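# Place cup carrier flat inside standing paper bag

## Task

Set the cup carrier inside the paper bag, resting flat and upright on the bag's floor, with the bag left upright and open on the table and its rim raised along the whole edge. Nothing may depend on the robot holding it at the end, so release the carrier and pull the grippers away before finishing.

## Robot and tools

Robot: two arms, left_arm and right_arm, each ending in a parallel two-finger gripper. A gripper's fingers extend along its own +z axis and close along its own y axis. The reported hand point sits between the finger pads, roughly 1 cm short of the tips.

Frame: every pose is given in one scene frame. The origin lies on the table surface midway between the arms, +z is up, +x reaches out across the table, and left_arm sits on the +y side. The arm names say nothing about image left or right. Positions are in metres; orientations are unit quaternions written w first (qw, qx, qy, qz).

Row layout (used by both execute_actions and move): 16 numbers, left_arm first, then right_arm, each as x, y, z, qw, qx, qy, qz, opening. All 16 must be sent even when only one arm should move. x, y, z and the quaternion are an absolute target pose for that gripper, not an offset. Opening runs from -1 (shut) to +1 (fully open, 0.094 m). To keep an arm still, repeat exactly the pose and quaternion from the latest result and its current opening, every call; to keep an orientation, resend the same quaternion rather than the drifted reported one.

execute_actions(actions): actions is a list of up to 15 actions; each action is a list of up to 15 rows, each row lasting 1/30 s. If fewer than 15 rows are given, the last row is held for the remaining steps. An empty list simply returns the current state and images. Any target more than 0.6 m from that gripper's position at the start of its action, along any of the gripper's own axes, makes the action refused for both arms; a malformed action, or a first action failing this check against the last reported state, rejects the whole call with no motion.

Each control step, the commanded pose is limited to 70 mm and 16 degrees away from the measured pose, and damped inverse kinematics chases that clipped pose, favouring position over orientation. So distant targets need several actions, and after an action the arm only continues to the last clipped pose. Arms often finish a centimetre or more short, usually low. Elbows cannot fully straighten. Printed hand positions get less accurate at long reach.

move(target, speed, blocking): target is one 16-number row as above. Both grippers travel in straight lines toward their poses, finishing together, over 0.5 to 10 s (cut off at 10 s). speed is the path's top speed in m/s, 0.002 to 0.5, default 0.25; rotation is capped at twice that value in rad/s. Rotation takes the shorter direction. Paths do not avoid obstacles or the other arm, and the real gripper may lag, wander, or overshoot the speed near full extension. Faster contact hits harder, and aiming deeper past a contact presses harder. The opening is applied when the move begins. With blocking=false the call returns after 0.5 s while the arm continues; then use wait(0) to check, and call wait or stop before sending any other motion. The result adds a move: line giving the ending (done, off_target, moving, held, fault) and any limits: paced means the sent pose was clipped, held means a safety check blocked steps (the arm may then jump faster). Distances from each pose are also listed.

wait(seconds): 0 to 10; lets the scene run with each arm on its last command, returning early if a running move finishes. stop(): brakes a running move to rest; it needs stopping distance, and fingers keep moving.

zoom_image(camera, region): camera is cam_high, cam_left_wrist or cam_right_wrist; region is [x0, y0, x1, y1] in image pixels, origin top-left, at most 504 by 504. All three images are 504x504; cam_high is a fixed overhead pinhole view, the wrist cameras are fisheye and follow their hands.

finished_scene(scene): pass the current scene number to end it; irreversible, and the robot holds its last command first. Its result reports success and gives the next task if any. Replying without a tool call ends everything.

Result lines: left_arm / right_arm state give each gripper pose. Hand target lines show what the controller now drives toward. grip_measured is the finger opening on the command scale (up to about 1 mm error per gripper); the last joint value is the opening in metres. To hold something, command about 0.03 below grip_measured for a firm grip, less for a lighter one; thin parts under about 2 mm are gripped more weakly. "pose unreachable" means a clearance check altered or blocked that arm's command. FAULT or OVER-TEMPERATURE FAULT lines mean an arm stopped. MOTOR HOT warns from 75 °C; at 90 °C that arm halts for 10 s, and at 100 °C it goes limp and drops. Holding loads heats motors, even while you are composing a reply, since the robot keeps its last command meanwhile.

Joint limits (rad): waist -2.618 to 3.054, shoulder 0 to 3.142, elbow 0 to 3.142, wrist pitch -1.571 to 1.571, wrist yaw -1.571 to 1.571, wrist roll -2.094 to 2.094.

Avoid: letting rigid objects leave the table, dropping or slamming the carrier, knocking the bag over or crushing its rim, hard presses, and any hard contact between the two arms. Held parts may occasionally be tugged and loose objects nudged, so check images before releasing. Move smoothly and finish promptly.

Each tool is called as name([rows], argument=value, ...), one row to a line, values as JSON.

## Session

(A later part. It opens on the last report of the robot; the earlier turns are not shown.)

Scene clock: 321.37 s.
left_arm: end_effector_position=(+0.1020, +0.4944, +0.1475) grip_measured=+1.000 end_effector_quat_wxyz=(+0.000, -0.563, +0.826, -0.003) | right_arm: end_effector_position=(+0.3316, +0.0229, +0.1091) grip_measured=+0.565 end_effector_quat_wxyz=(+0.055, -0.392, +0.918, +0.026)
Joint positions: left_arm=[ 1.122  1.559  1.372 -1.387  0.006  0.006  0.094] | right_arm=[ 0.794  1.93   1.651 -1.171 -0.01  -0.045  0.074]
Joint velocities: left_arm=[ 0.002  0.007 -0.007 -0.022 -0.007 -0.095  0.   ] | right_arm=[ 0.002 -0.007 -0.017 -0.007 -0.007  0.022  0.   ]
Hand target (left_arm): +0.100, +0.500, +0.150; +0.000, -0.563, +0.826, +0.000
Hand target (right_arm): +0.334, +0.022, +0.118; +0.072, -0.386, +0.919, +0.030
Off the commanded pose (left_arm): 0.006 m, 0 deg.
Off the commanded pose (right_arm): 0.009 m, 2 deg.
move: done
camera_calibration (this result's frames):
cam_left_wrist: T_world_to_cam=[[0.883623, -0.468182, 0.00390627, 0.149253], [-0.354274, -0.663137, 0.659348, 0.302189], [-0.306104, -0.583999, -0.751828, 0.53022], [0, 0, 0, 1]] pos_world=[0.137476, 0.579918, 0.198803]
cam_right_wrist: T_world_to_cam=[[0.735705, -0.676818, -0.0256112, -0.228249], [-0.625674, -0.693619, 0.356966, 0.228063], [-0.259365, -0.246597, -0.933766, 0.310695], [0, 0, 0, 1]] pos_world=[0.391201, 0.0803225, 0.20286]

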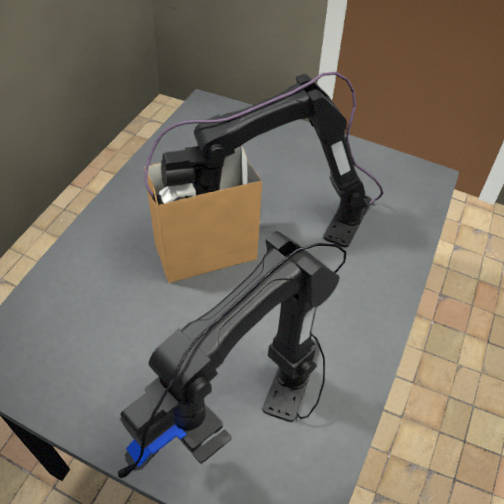

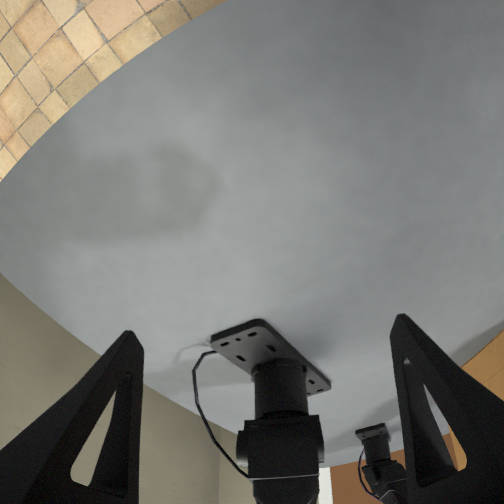

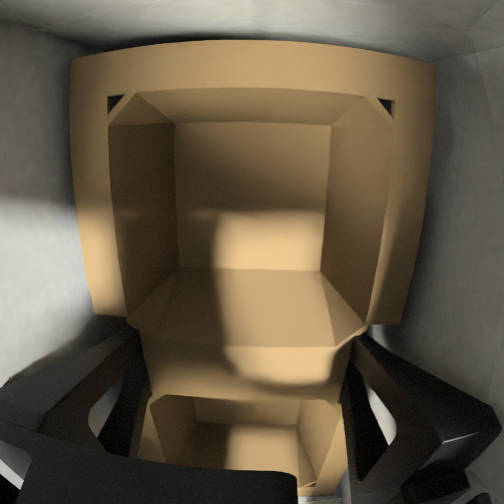

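move(target=[0.10,0.50,0.15,0,-0.563,0.826,0,1, 0.335,0.021,0.072,0.0645,-0.3818,0.9217,0.0267,0.51], speed=0.03)

zoom_image(camera="cam_high", region=[130, 110, 280, 260])

Scene clock: 326.63 s.
left_arm: end_effector_position=(+0.1020, +0.4944, +0.1475) grip_measured=+1.000 end_effector_quat_wxyz=(+0.000, -0.563, +0.826, -0.003) | right_arm: end_effector_position=(+0.3326, +0.0237, +0.0767) grip_measured=+0.565 end_effector_quat_wxyz=(+0.064, -0.388, +0.919, +0.030)
Joint positions: left_arm=[ 1.122  1.559  1.372 -1.387  0.006  0.006  0.094] | right_arm=[ 0.794  1.93   1.519 -1.019 -0.01  -0.037  0.074]
Joint velocities: left_arm=[-0.007  0.002  0.012 -0.037 -0.007 -0.037  0.   ] | right_arm=[-0.002  0.002  0.002 -0.037 -0.081 -0.037 -0.   ]
Hand target (left_arm): +0.100, +0.500, +0.150; +0.000, -0.563, +0.826, +0.000
Hand target (right_arm): +0.335, +0.021, +0.072; +0.064, -0.382, +0.922, +0.027
Off the commanded pose (left_arm): 0.006 m, 0 deg.
Off the commanded pose (right_arm): 0.006 m, 1 deg.
move: done
camera_calibration (this result's frames):
cam_left_wrist: T_world_to_cam=[[0.883623, -0.468182, 0.00390627, 0.149253], [-0.354274, -0.663137, 0.659348, 0.302189], [-0.306104, -0.583999, -0.751828, 0.53022], [0, 0, 0, 1]] pos_world=[0.137476, 0.579918, 0.198803]
cam_right_wrist: T_world_to_cam=[[0.730388, -0.682557, -0.0254841, -0.227272], [-0.636065, -0.693288, 0.338781, 0.245701], [-0.248905, -0.231232, -0.94052, 0.277523], [0, 0, 0, 1]] pos_world=[0.391356, 0.0793875, 0.171985]

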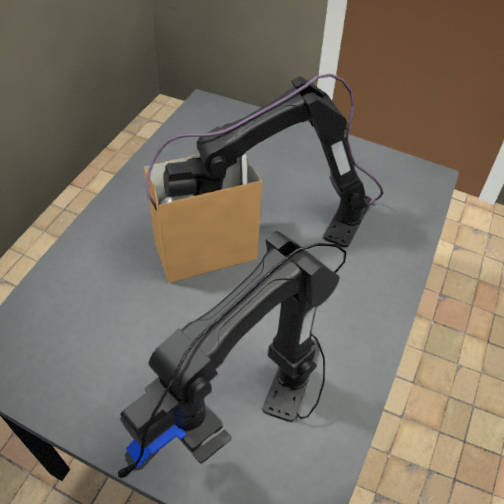

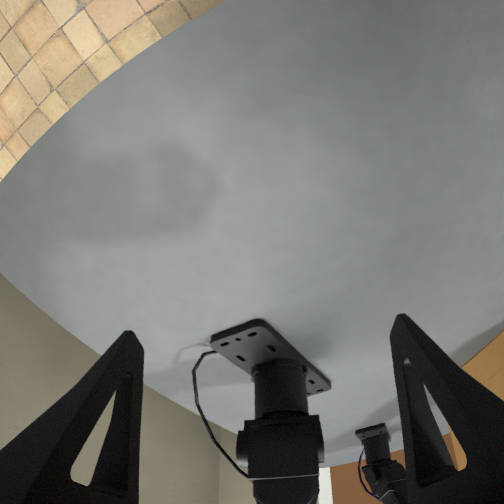

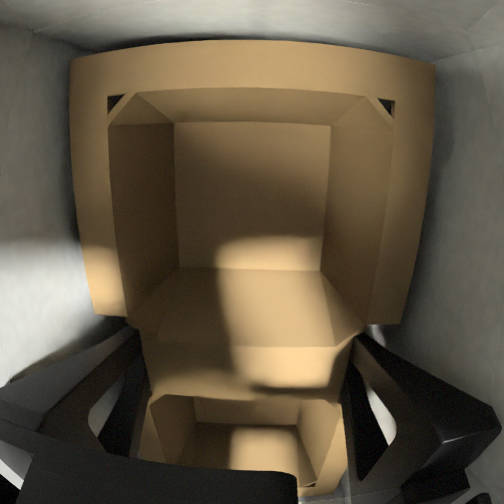

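Region (130, 110, 280, 260) of cam_high's 504x504 image, scaled by 3.360, with more detail than that image has.

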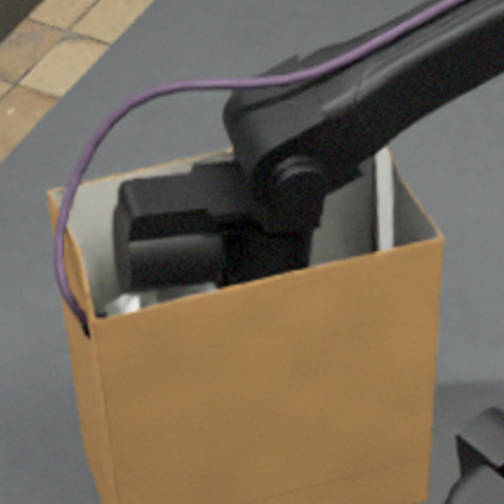

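move(target=[0.10,0.50,0.15,0,-0.563,0.826,0,1, 0.335,0.021,0.036,0.0524,-0.3821,0.9224,0.0217,0.51], speed=0.02)

zoom_image(camera="cam_high", region=[130, 110, 280, 260])

Scene clock: 335.30 s.
left_arm: end_effector_position=(+0.1020, +0.4944, +0.1475) grip_measured=+1.000 end_effector_quat_wxyz=(+0.000, -0.563, +0.826, -0.003) | right_arm: end_effector_position=(+0.3344, +0.0255, +0.0444) grip_measured=+0.565 end_effector_quat_wxyz=(+0.056, -0.387, +0.920, +0.027)
Joint positions: left_arm=[ 1.122  1.559  1.372 -1.387  0.006  0.006  0.094] | right_arm=[ 0.794  1.981  1.46  -0.926 -0.01  -0.036  0.074]
Joint velocities: left_arm=[-0.012  0.012 -0.007 -0.051 -0.022 -0.081  0.   ] | right_arm=[ 0.002 -0.002 -0.007 -0.081 -0.066  0.007 -0.001]
Hand target (left_arm): +0.100, +0.500, +0.150; +0.000, -0.563, +0.826, +0.000
Hand target (right_arm): +0.335, +0.021, +0.036; +0.052, -0.382, +0.922, +0.022
Off the commanded pose (left_arm): 0.006 m, 0 deg.
Off the commanded pose (right_arm): 0.009 m, 1 deg.
move: done
camera_calibration (this result's frames):
cam_left_wrist: T_world_to_cam=[[0.883623, -0.468182, 0.00390627, 0.149253], [-0.354274, -0.663137, 0.659348, 0.302189], [-0.306104, -0.583999, -0.751828, 0.53022], [0, 0, 0, 1]] pos_world=[0.137476, 0.579918, 0.198803]
cam_right_wrist: T_world_to_cam=[[0.729582, -0.68338, -0.0264725, -0.227908], [-0.632738, -0.689193, 0.353066, 0.257142], [-0.259523, -0.240841, -0.935224, 0.251519], [0, 0, 0, 1]] pos_world=[0.394256, 0.0820484, 0.138405]

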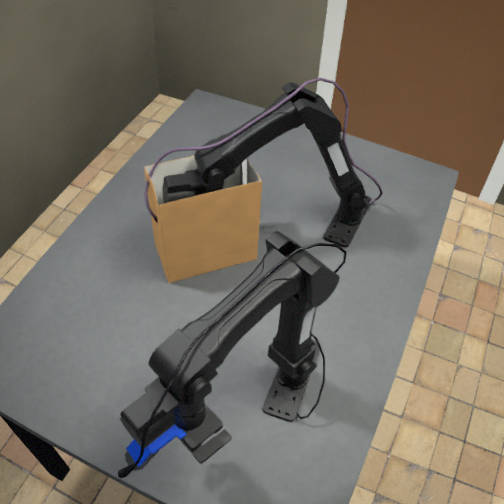

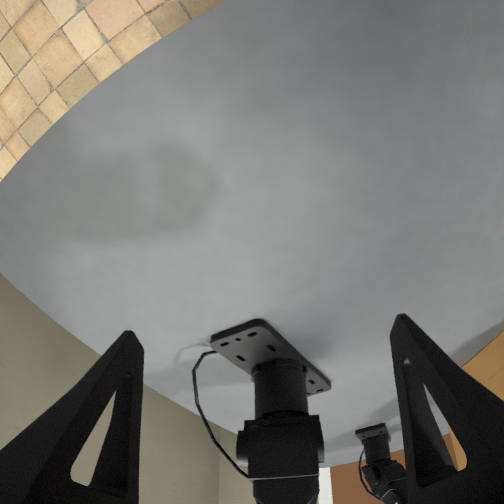

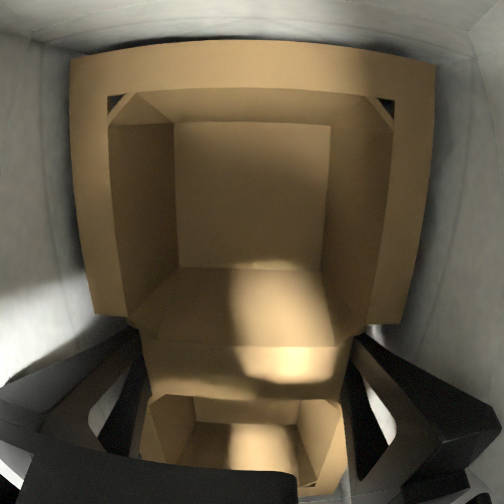

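Region (130, 110, 280, 260) of cam_high's 504x504 image, scaled by 3.360, with more detail than that image has.

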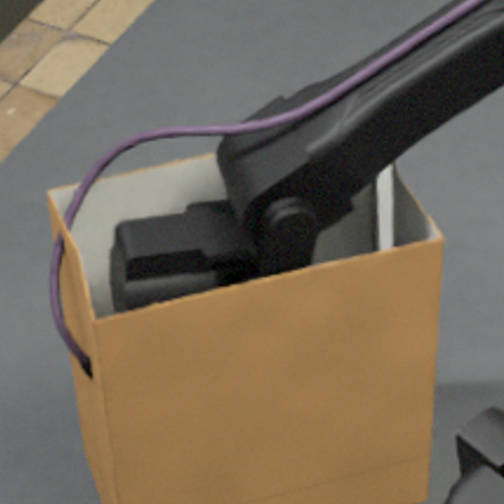

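move(target=[0.10,0.50,0.15,0,-0.563,0.826,0,1, 0.335,0.021,0.030,0.0524,-0.3821,0.9224,0.0217,0.51], speed=0.01)

Scene clock: 340.20 s.
left_arm: end_effector_position=(+0.1020, +0.4944, +0.1475) grip_measured=+1.000 end_effector_quat_wxyz=(+0.000, -0.563, +0.826, -0.003) | right_arm: end_effector_position=(+0.3363, +0.0270, +0.0433) grip_measured=+0.565 end_effector_quat_wxyz=(+0.062, -0.387, +0.920, +0.028)
Joint positions: left_arm=[ 1.122  1.559  1.372 -1.387  0.006  0.006  0.094] | right_arm=[ 0.794  1.981  1.455 -0.908 -0.009 -0.035  0.074]
Joint velocities: left_arm=[-0.022 -0.007  0.002  0.037 -0.037  0.022  0.   ] | right_arm=[-0.007 -0.007 -0.017  0.007  0.037  0.022 -0.   ]
Hand target (left_arm): +0.100, +0.500, +0.150; +0.000, -0.563, +0.826, +0.000
Hand target (right_arm): +0.335, +0.021, +0.030; +0.052, -0.382, +0.922, +0.022
Off the commanded pose (left_arm): 0.006 m, 0 deg.
Off the commanded pose (right_arm): 0.015 m, 1 deg.
move: off_target (right_arm)
camera_calibration (this result's frames):
cam_left_wrist: T_world_to_cam=[[0.883623, -0.468182, 0.00390627, 0.149253], [-0.354274, -0.663137, 0.659348, 0.302189], [-0.306104, -0.583999, -0.751828, 0.53022], [0, 0, 0, 1]] pos_world=[0.137476, 0.579918, 0.198803]
cam_right_wrist: T_world_to_cam=[[0.729194, -0.683858, -0.0247838, -0.228208], [-0.636492, -0.691099, 0.342432, 0.261521], [-0.251303, -0.233925, -0.939216, 0.248644], [0, 0, 0, 1]] pos_world=[0.395349, 0.0828392, 0.138321]

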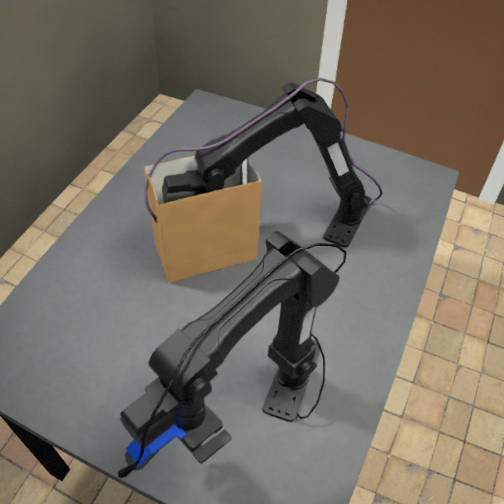

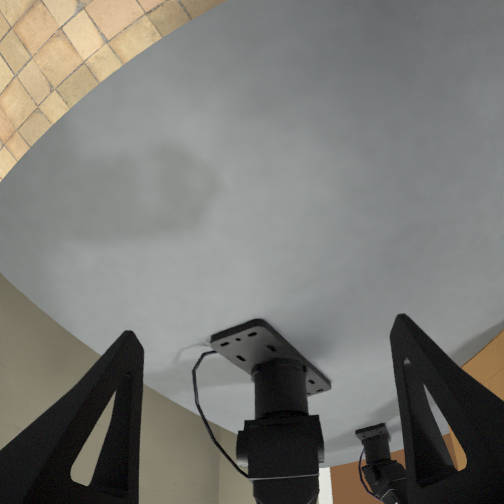

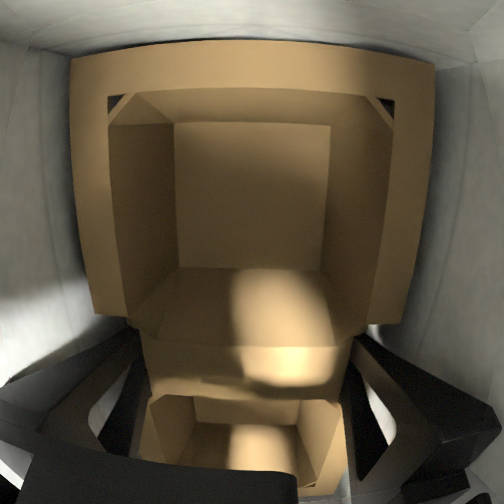

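execute_actions([
  [[0.10,0.50,0.15,0,-0.563,0.826,0,1,0.335,0.022,0.034,0.055,-0.383,0.922,0.023,0.52],[0.10,0.50,0.15,0,-0.563,0.826,0,1,0.335,0.022,0.035,0.055,-0.383,0.922,0.023,0.53],[0.10,0.50,0.15,0,-0.563,0.826,0,1,0.335,0.022,0.036,0.055,-0.383,0.922,0.023,0.54],[0.10,0.50,0.15,0,-0.563,0.826,0,1,0.335,0.022,0.037,0.055,-0.383,0.922,0.023,0.55],[0.10,0.50,0.15,0,-0.563,0.826,0,1,0.335,0.022,0.038,0.055,-0.383,0.922,0.023,0.555],[0.10,0.50,0.15,0,-0.563,0.826,0,1,0.335,0.022,0.038,0.055,-0.383,0.922,0.023,0.56],[0.10,0.50,0.15,0,-0.563,0.826,0,1,0.335,0.022,0.038,0.055,-0.383,0.922,0.023,0.565],[0.10,0.50,0.15,0,-0.563,0.826,0,1,0.335,0.022,0.038,0.055,-0.383,0.922,0.023,0.57],[0.10,0.50,0.15,0,-0.563,0.826,0,1,0.335,0.022,0.038,0.055,-0.383,0.922,0.023,0.58],[0.10,0.50,0.15,0,-0.563,0.826,0,1,0.335,0.022,0.038,0.055,-0.383,0.922,0.023,0.59],[0.10,0.50,0.15,0,-0.563,0.826,0,1,0.335,0.022,0.038,0.055,-0.383,0.922,0.023,0.60],[0.10,0.50,0.15,0,-0.563,0.826,0,1,0.335,0.022,0.038,0.055,-0.383,0.922,0.023,0.615],[0.10,0.50,0.15,0,-0.563,0.826,0,1,0.335,0.022,0.038,0.055,-0.383,0.922,0.023,0.63],[0.10,0.50,0.15,0,-0.563,0.826,0,1,0.335,0.022,0.038,0.055,-0.383,0.922,0.023,0.645],[0.10,0.50,0.15,0,-0.563,0.826,0,1,0.335,0.022,0.038,0.055,-0.383,0.922,0.023,0.66]],
  [[0.10,0.50,0.15,0,-0.563,0.826,0,1,0.335,0.022,0.038,0.055,-0.383,0.922,0.023,0.68]],
])

Scene clock: 348.63 s.
left_arm: end_effector_position=(+0.1020, +0.4944, +0.1475) grip_measured=+1.000 end_effector_quat_wxyz=(+0.000, -0.563, +0.826, -0.003) | right_arm: end_effector_position=(+0.3362, +0.0269, +0.0433) grip_measured=+0.678 end_effector_quat_wxyz=(+0.062, -0.387, +0.920, +0.028)
Joint positions: left_arm=[ 1.122  1.559  1.372 -1.387  0.006  0.006  0.094] | right_arm=[ 0.794  1.981  1.455 -0.909 -0.009 -0.035  0.079]
Joint velocities: left_arm=[-0.002  0.017  0.002  0.007 -0.037 -0.037  0.   ] | right_arm=[ 0.002 -0.007  0.002 -0.081  0.037 -0.066 -0.001]
Hand target (left_arm): +0.100, +0.500, +0.150; +0.000, -0.563, +0.826, +0.000
Hand target (right_arm): +0.335, +0.022, +0.038; +0.055, -0.383, +0.922, +0.023
Off the commanded pose (left_arm): 0.006 m, 0 deg.
Off the commanded pose (right_arm): 0.007 m, 1 deg.
camera_calibration (this result's frames):
cam_left_wrist: T_world_to_cam=[[0.883623, -0.468182, 0.00390627, 0.149253], [-0.354274, -0.663137, 0.659348, 0.302189], [-0.306104, -0.583999, -0.751828, 0.53022], [0, 0, 0, 1]] pos_world=[0.137476, 0.579918, 0.198803]
cam_right_wrist: T_world_to_cam=[[0.728899, -0.684183, -0.0244799, -0.228176], [-0.636771, -0.690654, 0.342813, 0.261499], [-0.251454, -0.234288, -0.939085, 0.248654], [0, 0, 0, 1]] pos_world=[0.395357, 0.0827475, 0.138277]

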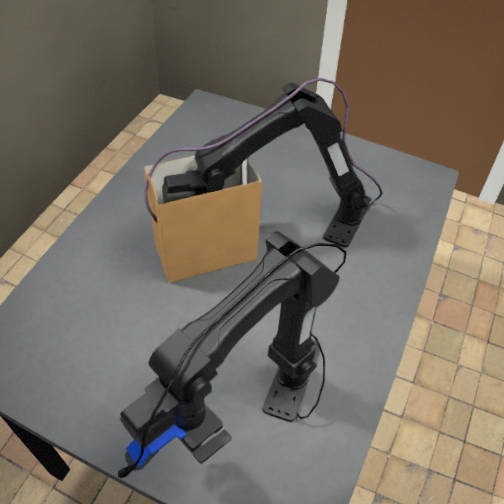

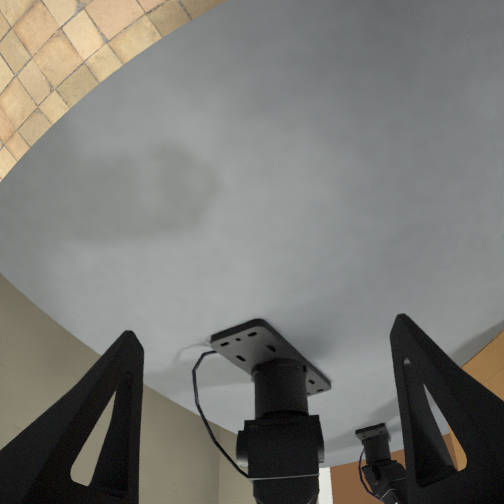

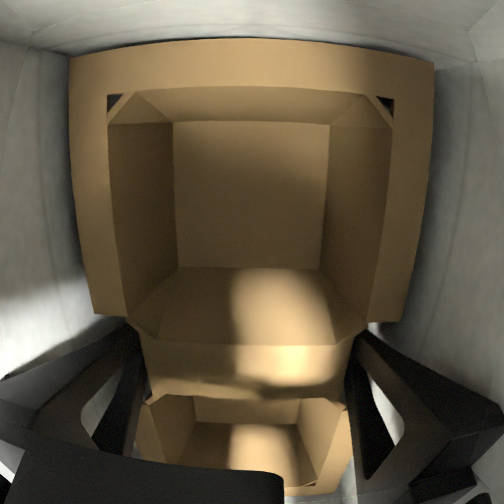

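move(target=[0.10,0.50,0.15,0,-0.563,0.826,0,1, 0.335,0.023,0.108,0.0645,-0.3818,0.9217,0.0267,0.68], speed=0.05)

Scene clock: 354.20 s.
left_arm: end_effector_position=(+0.1020, +0.4944, +0.1475) grip_measured=+1.000 end_effector_quat_wxyz=(+0.000, -0.563, +0.826, -0.003) | right_arm: end_effector_position=(+0.3275, +0.0186, +0.0890) grip_measured=+0.678 end_effector_quat_wxyz=(+0.040, -0.386, +0.921, +0.020)
Joint positions: left_arm=[ 1.122  1.559  1.372 -1.387  0.006  0.006  0.094] | right_arm=[ 0.794  1.943  1.592 -1.13  -0.009 -0.033  0.079]
Joint velocities: left_arm=[-0.002 -0.022  0.012 -0.037 -0.007 -0.007  0.   ] | right_arm=[ 0.007  0.007  0.012 -0.007 -0.007 -0.022  0.001]
Hand target (left_arm): +0.100, +0.500, +0.150; +0.000, -0.563, +0.826, +0.000
Hand target (right_arm): +0.334, +0.022, +0.108; +0.064, -0.382, +0.922, +0.027
Off the commanded pose (left_arm): 0.006 m, 0 deg.
Off the commanded pose (right_arm): 0.021 m, 3 deg.
move: off_target (right_arm)
camera_calibration (this result's frames):
cam_left_wrist: T_world_to_cam=[[0.883623, -0.468182, 0.00390627, 0.149253], [-0.354274, -0.663137, 0.659348, 0.302189], [-0.306104, -0.583999, -0.751828, 0.53022], [0, 0, 0, 1]] pos_world=[0.137476, 0.579918, 0.198803]
cam_right_wrist: T_world_to_cam=[[0.726462, -0.686665, -0.0272882, -0.225284], [-0.625966, -0.677588, 0.386058, 0.226949], [-0.283583, -0.263375, -0.922071, 0.296954], [0, 0, 0, 1]] pos_world=[0.389934, 0.0772936, 0.180049]

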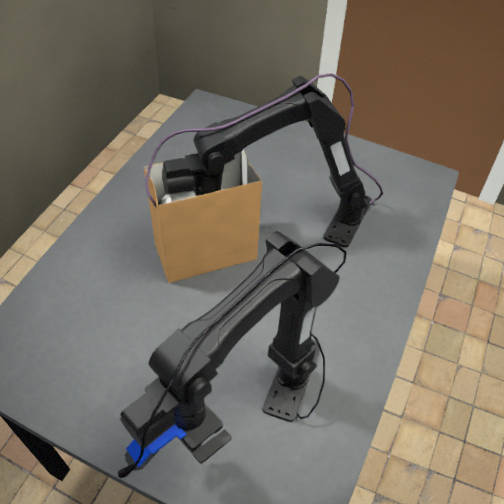

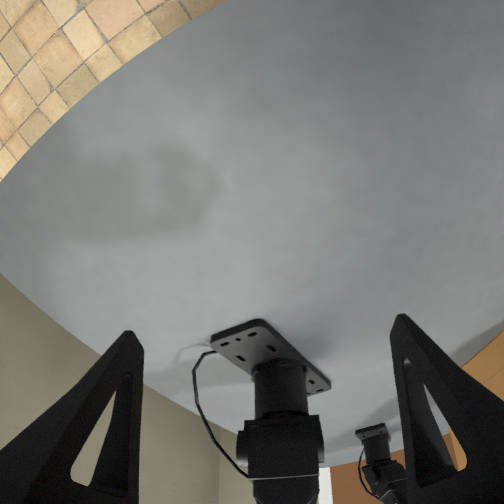

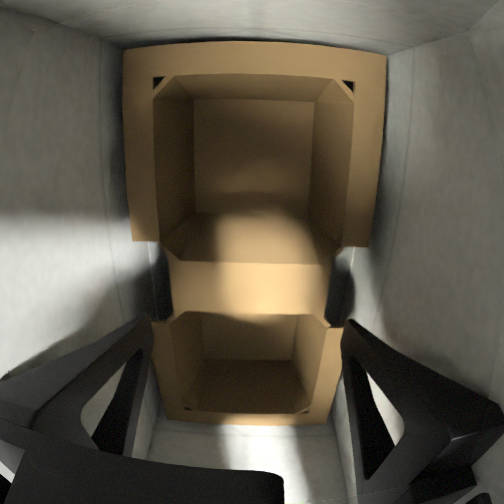

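move(target=[0.10,0.50,0.15,0,-0.563,0.826,0,1, 0.336,0.025,0.140,0.0966,-0.3806,0.9188,0.0400,0.68], speed=0.06)

move(target=[0.10,0.50,0.15,0,-0.563,0.826,0,1, 0.334,0.023,0.235,0.1604,-0.3769,0.9099,0.0664,0.0], speed=0.07)

zoom_image(camera="cam_high", region=[110, 60, 310, 260])

Scene clock: 364.00 s.
left_arm: end_effector_position=(+0.1020, +0.4944, +0.1475) grip_measured=+1.000 end_effector_quat_wxyz=(+0.000, -0.563, +0.826, -0.003) | right_arm: end_effector_position=(+0.3305, +0.0214, +0.1213) grip_measured=+0.678 end_effector_quat_wxyz=(+0.074, -0.385, +0.919, +0.033)
Joint positions: left_arm=[ 1.122  1.559  1.372 -1.387  0.006  0.006  0.094] | right_arm=[ 0.794  1.882  1.628 -1.156 -0.009 -0.033  0.079]
Joint velocities: left_arm=[-0.002 -0.007  0.007  0.066 -0.007  0.037  0.   ] | right_arm=[ 0.012  0.002 -0.002 -0.037 -0.007 -0.022  0.   ]
Hand target (left_arm): +0.100, +0.500, +0.150; +0.000, -0.563, +0.826, +0.000
Hand target (right_arm): +0.335, +0.025, +0.140; +0.097, -0.381, +0.919, +0.041
Off the commanded pose (left_arm): 0.006 m, 0 deg.
Off the commanded pose (right_arm): 0.020 m, 3 deg.
move: off_target (right_arm)
camera_calibration (this result's frames):
cam_left_wrist: T_world_to_cam=[[0.883623, -0.468182, 0.00390627, 0.149253], [-0.354274, -0.663137, 0.659348, 0.302189], [-0.306104, -0.583999, -0.751828, 0.53022], [0, 0, 0, 1]] pos_world=[0.137476, 0.579918, 0.198803]
cam_right_wrist: T_world_to_cam=[[0.727786, -0.685405, -0.0233948, -0.225554], [-0.644383, -0.695107, 0.318742, 0.232826], [-0.234729, -0.216901, -0.947553, 0.314284], [0, 0, 0, 1]] pos_world=[0.387956, 0.0754115, 0.218313]

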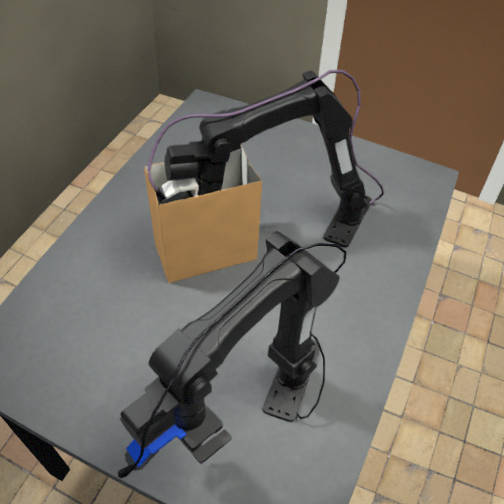

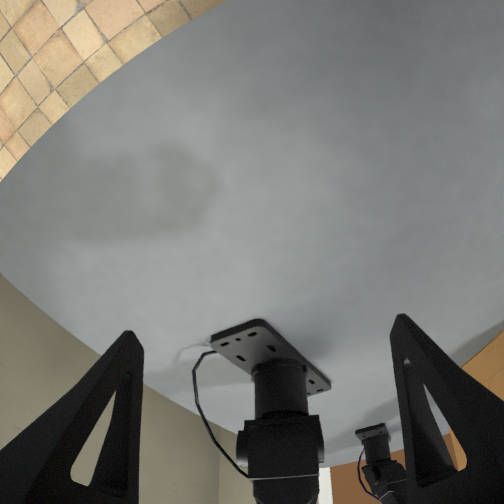

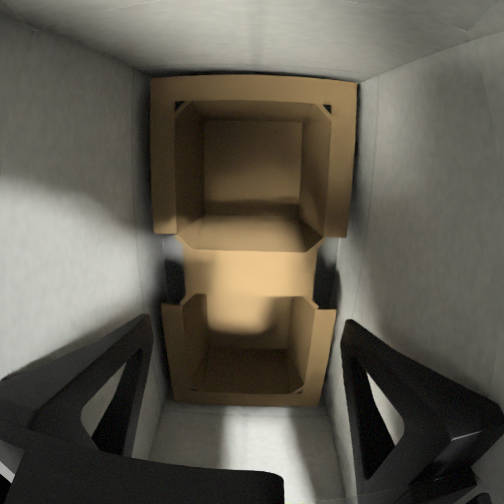

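Scene clock: 366.10 s.
left_arm: end_effector_position=(+0.1020, +0.4944, +0.1475) grip_measured=+1.000 end_effector_quat_wxyz=(+0.000, -0.563, +0.826, -0.003) | right_arm: end_effector_position=(+0.3318, +0.0227, +0.2157) grip_measured=+0.002 end_effector_quat_wxyz=(+0.138, -0.383, +0.912, +0.057)
Joint positions: left_arm=[ 1.122  1.559  1.372 -1.387  0.006  0.006  0.094] | right_arm=[ 0.794  1.805  1.878 -1.344 -0.009 -0.033  0.047]
Joint velocities: left_arm=[ 0.007 -0.007 -0.002 -0.007  0.051 -0.037  0.   ] | right_arm=[-0.012  0.012 -0.002 -0.007 -0.051  0.022 -0.   ]
Hand target (left_arm): +0.100, +0.500, +0.150; +0.000, -0.563, +0.826, +0.000
Hand target (right_arm): +0.333, +0.022, +0.234; +0.160, -0.378, +0.909, +0.067
Off the commanded pose (left_arm): 0.006 m, 0 deg.
Off the commanded pose (right_arm): 0.019 m, 3 deg.
move: off_target (right_arm)
camera_calibration (this result's frames):
cam_left_wrist: T_world_to_cam=[[0.883623, -0.468182, 0.00390627, 0.149253], [-0.354274, -0.663137, 0.659348, 0.302189], [-0.306104, -0.583999, -0.751828, 0.53022], [0, 0, 0, 1]] pos_world=[0.137476, 0.579918, 0.198803]
cam_right_wrist: T_world_to_cam=[[0.72975, -0.683537, -0.015572, -0.225829], [-0.66975, -0.719239, 0.184741, 0.242365], [-0.137477, -0.124385, -0.982664, 0.377528], [0, 0, 0, 1]] pos_world=[0.379024, 0.0669149, 0.322692]

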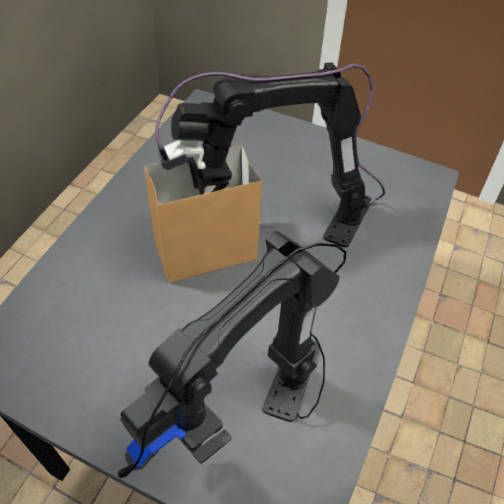

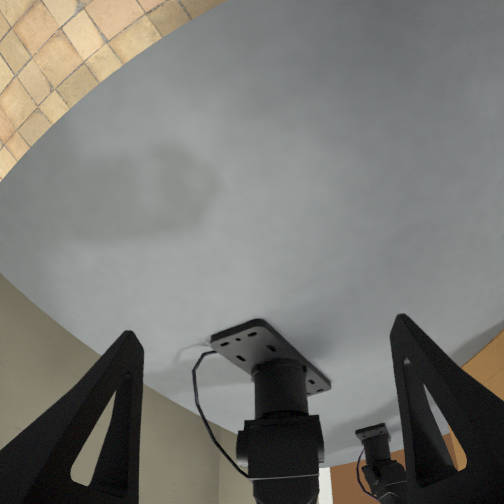

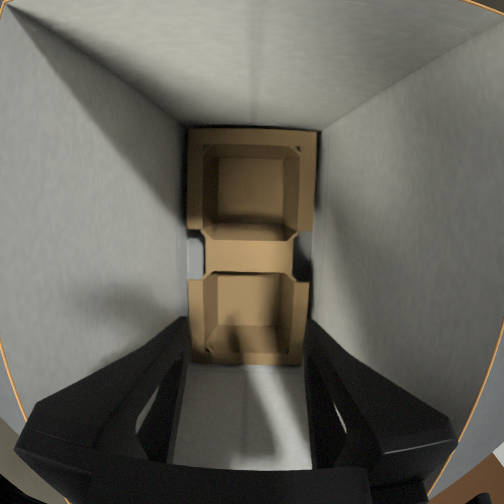

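Region (110, 60, 310, 260) of cam_high's 504x504 image, scaled by 2.520, with more detail than that image has.

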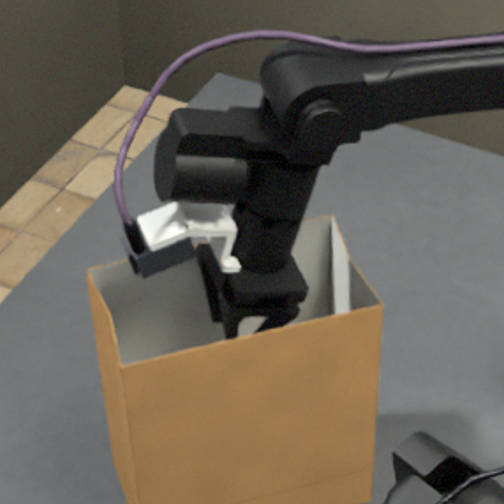

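move(target=[0.10,0.50,0.15,0,-0.563,0.826,0,1, 0.334,0.023,0.355,0.2778,-0.3650,0.8811,0.1151,0.0], speed=0.12)

Scene clock: 371.47 s.
left_arm: end_effector_position=(+0.1020, +0.4944, +0.1475) grip_measured=+1.000 end_effector_quat_wxyz=(+0.000, -0.563, +0.826, -0.003) | right_arm: end_effector_position=(+0.3308, +0.0236, +0.3482) grip_measured=+0.002 end_effector_quat_wxyz=(+0.270, -0.372, +0.881, +0.111)
Joint positions: left_arm=[ 1.122  1.559  1.372 -1.387  0.006  0.006  0.094] | right_arm=[ 0.794  1.79   2.333 -1.522 -0.016 -0.033  0.047]
Joint velocities: left_arm=[-0.007  0.012 -0.002  0.051  0.11  -0.007  0.   ] | right_arm=[-0.022 -0.017 -0.002 -0.022 -0.022  0.007 -0.   ]
Hand target (left_arm): +0.100, +0.500, +0.150; +0.000, -0.563, +0.826, +0.000
Hand target (right_arm): +0.333, +0.022, +0.355; +0.278, -0.366, +0.880, +0.117
Off the commanded pose (left_arm): 0.006 m, 0 deg.
Off the commanded pose (right_arm): 0.008 m, 1 deg.
move: done
camera_calibration (this result's frames):
cam_left_wrist: T_world_to_cam=[[0.883623, -0.468182, 0.00390627, 0.149253], [-0.354274, -0.663137, 0.659348, 0.302189], [-0.306104, -0.583999, -0.751828, 0.53022], [0, 0, 0, 1]] pos_world=[0.137476, 0.579918, 0.198803]
cam_right_wrist: T_world_to_cam=[[0.734123, -0.679001, -0.00463676, -0.227767], [-0.675539, -0.729655, -0.10607, 0.32135], [0.0686386, 0.081001, -0.994348, 0.43876], [0, 0, 0, 1]] pos_world=[0.354178, 0.0442806, 0.469309]

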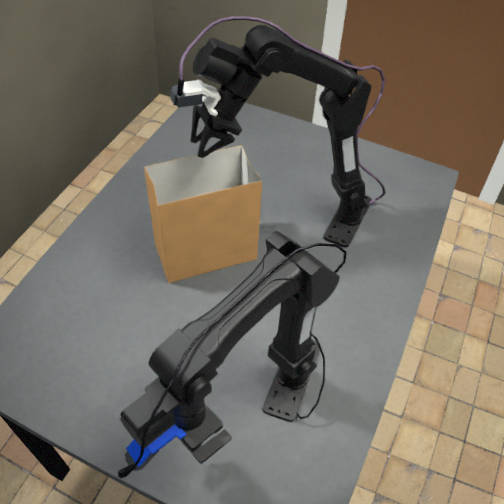

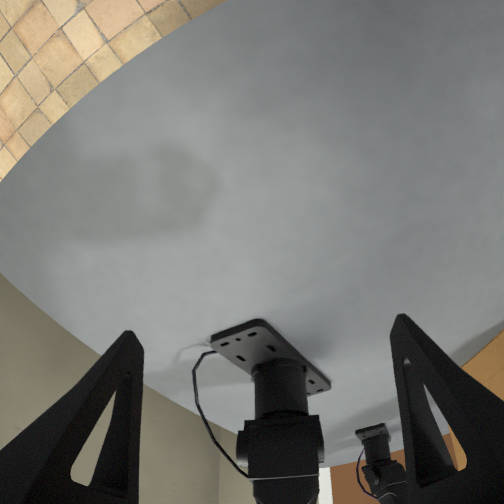

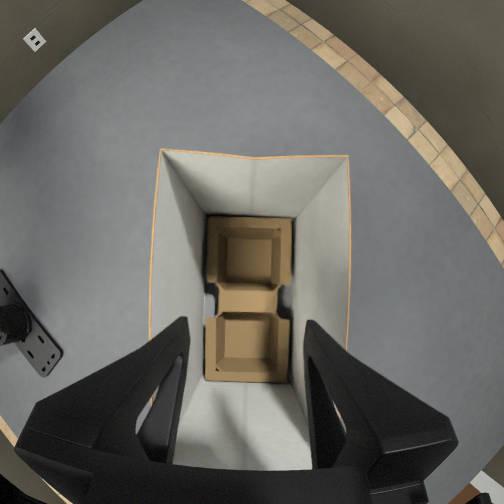

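move(target=[0.10,0.50,0.15,0,-0.563,0.826,0,1, 0.40,-0.32,0.36,0.383,0,0.924,0,0.0], speed=0.25)

zoom_image(camera="cam_high", region=[110, 110, 310, 310])

Scene clock: 376.23 s.
left_arm: end_effector_position=(+0.1020, +0.4944, +0.1475) grip_measured=+1.000 end_effector_quat_wxyz=(+0.000, -0.563, +0.826, -0.003) | right_arm: end_effector_position=(+0.3942, -0.3145, +0.3636) grip_measured=+0.002 end_effector_quat_wxyz=(+0.391, +0.001, +0.920, -0.006)
Joint positions: left_arm=[ 1.122  1.559  1.372 -1.387  0.006  0.006  0.094] | right_arm=[-0.245  1.419  1.853 -1.219 -0.188 -0.198  0.047]
Joint velocities: left_arm=[-0.017 -0.007 -0.012 -0.051 -0.022 -0.037  0.   ] | right_arm=[-0.012 -0.002  0.002 -0.095  0.037  0.007 -0.   ]
Hand target (left_arm): +0.100, +0.500, +0.150; +0.000, -0.563, +0.826, +0.000
Hand target (right_arm): +0.401, -0.316, +0.359; +0.389, -0.002, +0.921, -0.001
Off the commanded pose (left_arm): 0.006 m, 0 deg.
Off the commanded pose (right_arm): 0.009 m, 1 deg.
move: done
camera_calibration (this result's frames):
cam_left_wrist: T_world_to_cam=[[0.883623, -0.468182, 0.00390627, 0.149253], [-0.354274, -0.663137, 0.659348, 0.302189], [-0.306104, -0.583999, -0.751828, 0.53022], [0, 0, 0, 1]] pos_world=[0.137476, 0.579918, 0.198803]
cam_right_wrist: T_world_to_cam=[[0.0228043, -0.999721, 0.00617636, -0.328221], [-0.949954, -0.0235936, -0.311498, 0.52395], [0.311557, 0.00123624, -0.950227, 0.340209], [0, 0, 0, 1]] pos_world=[0.399219, -0.316188, 0.488512]

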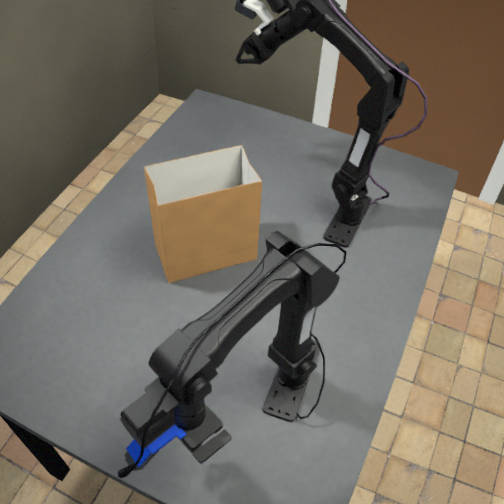

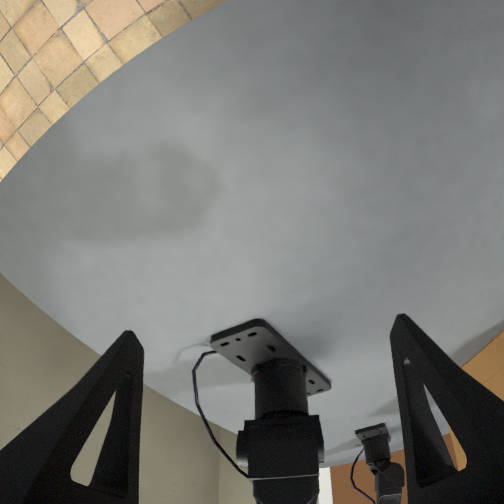

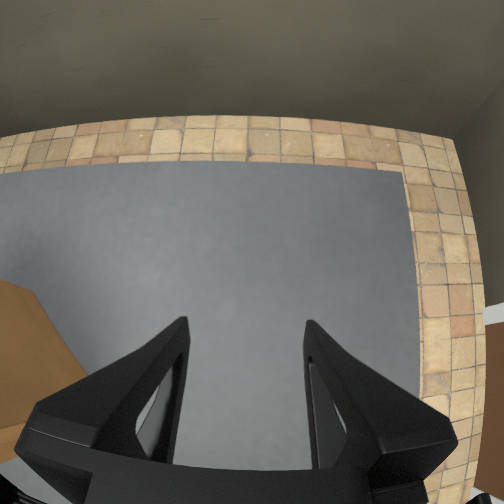

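Region (110, 110, 310, 310) of cam_high's 504x504 image, scaled by 2.520, with more detail than that image has.

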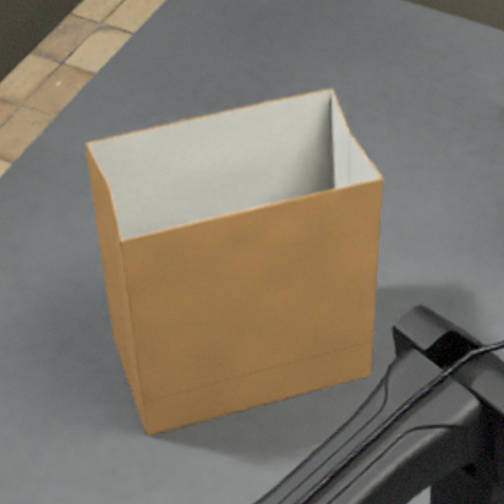

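The bag is standing open with its rim intact, the carrier is flat on the bottom, and both arms are clear.

finished_scene(scene=2)

The scene is finished: the task was done.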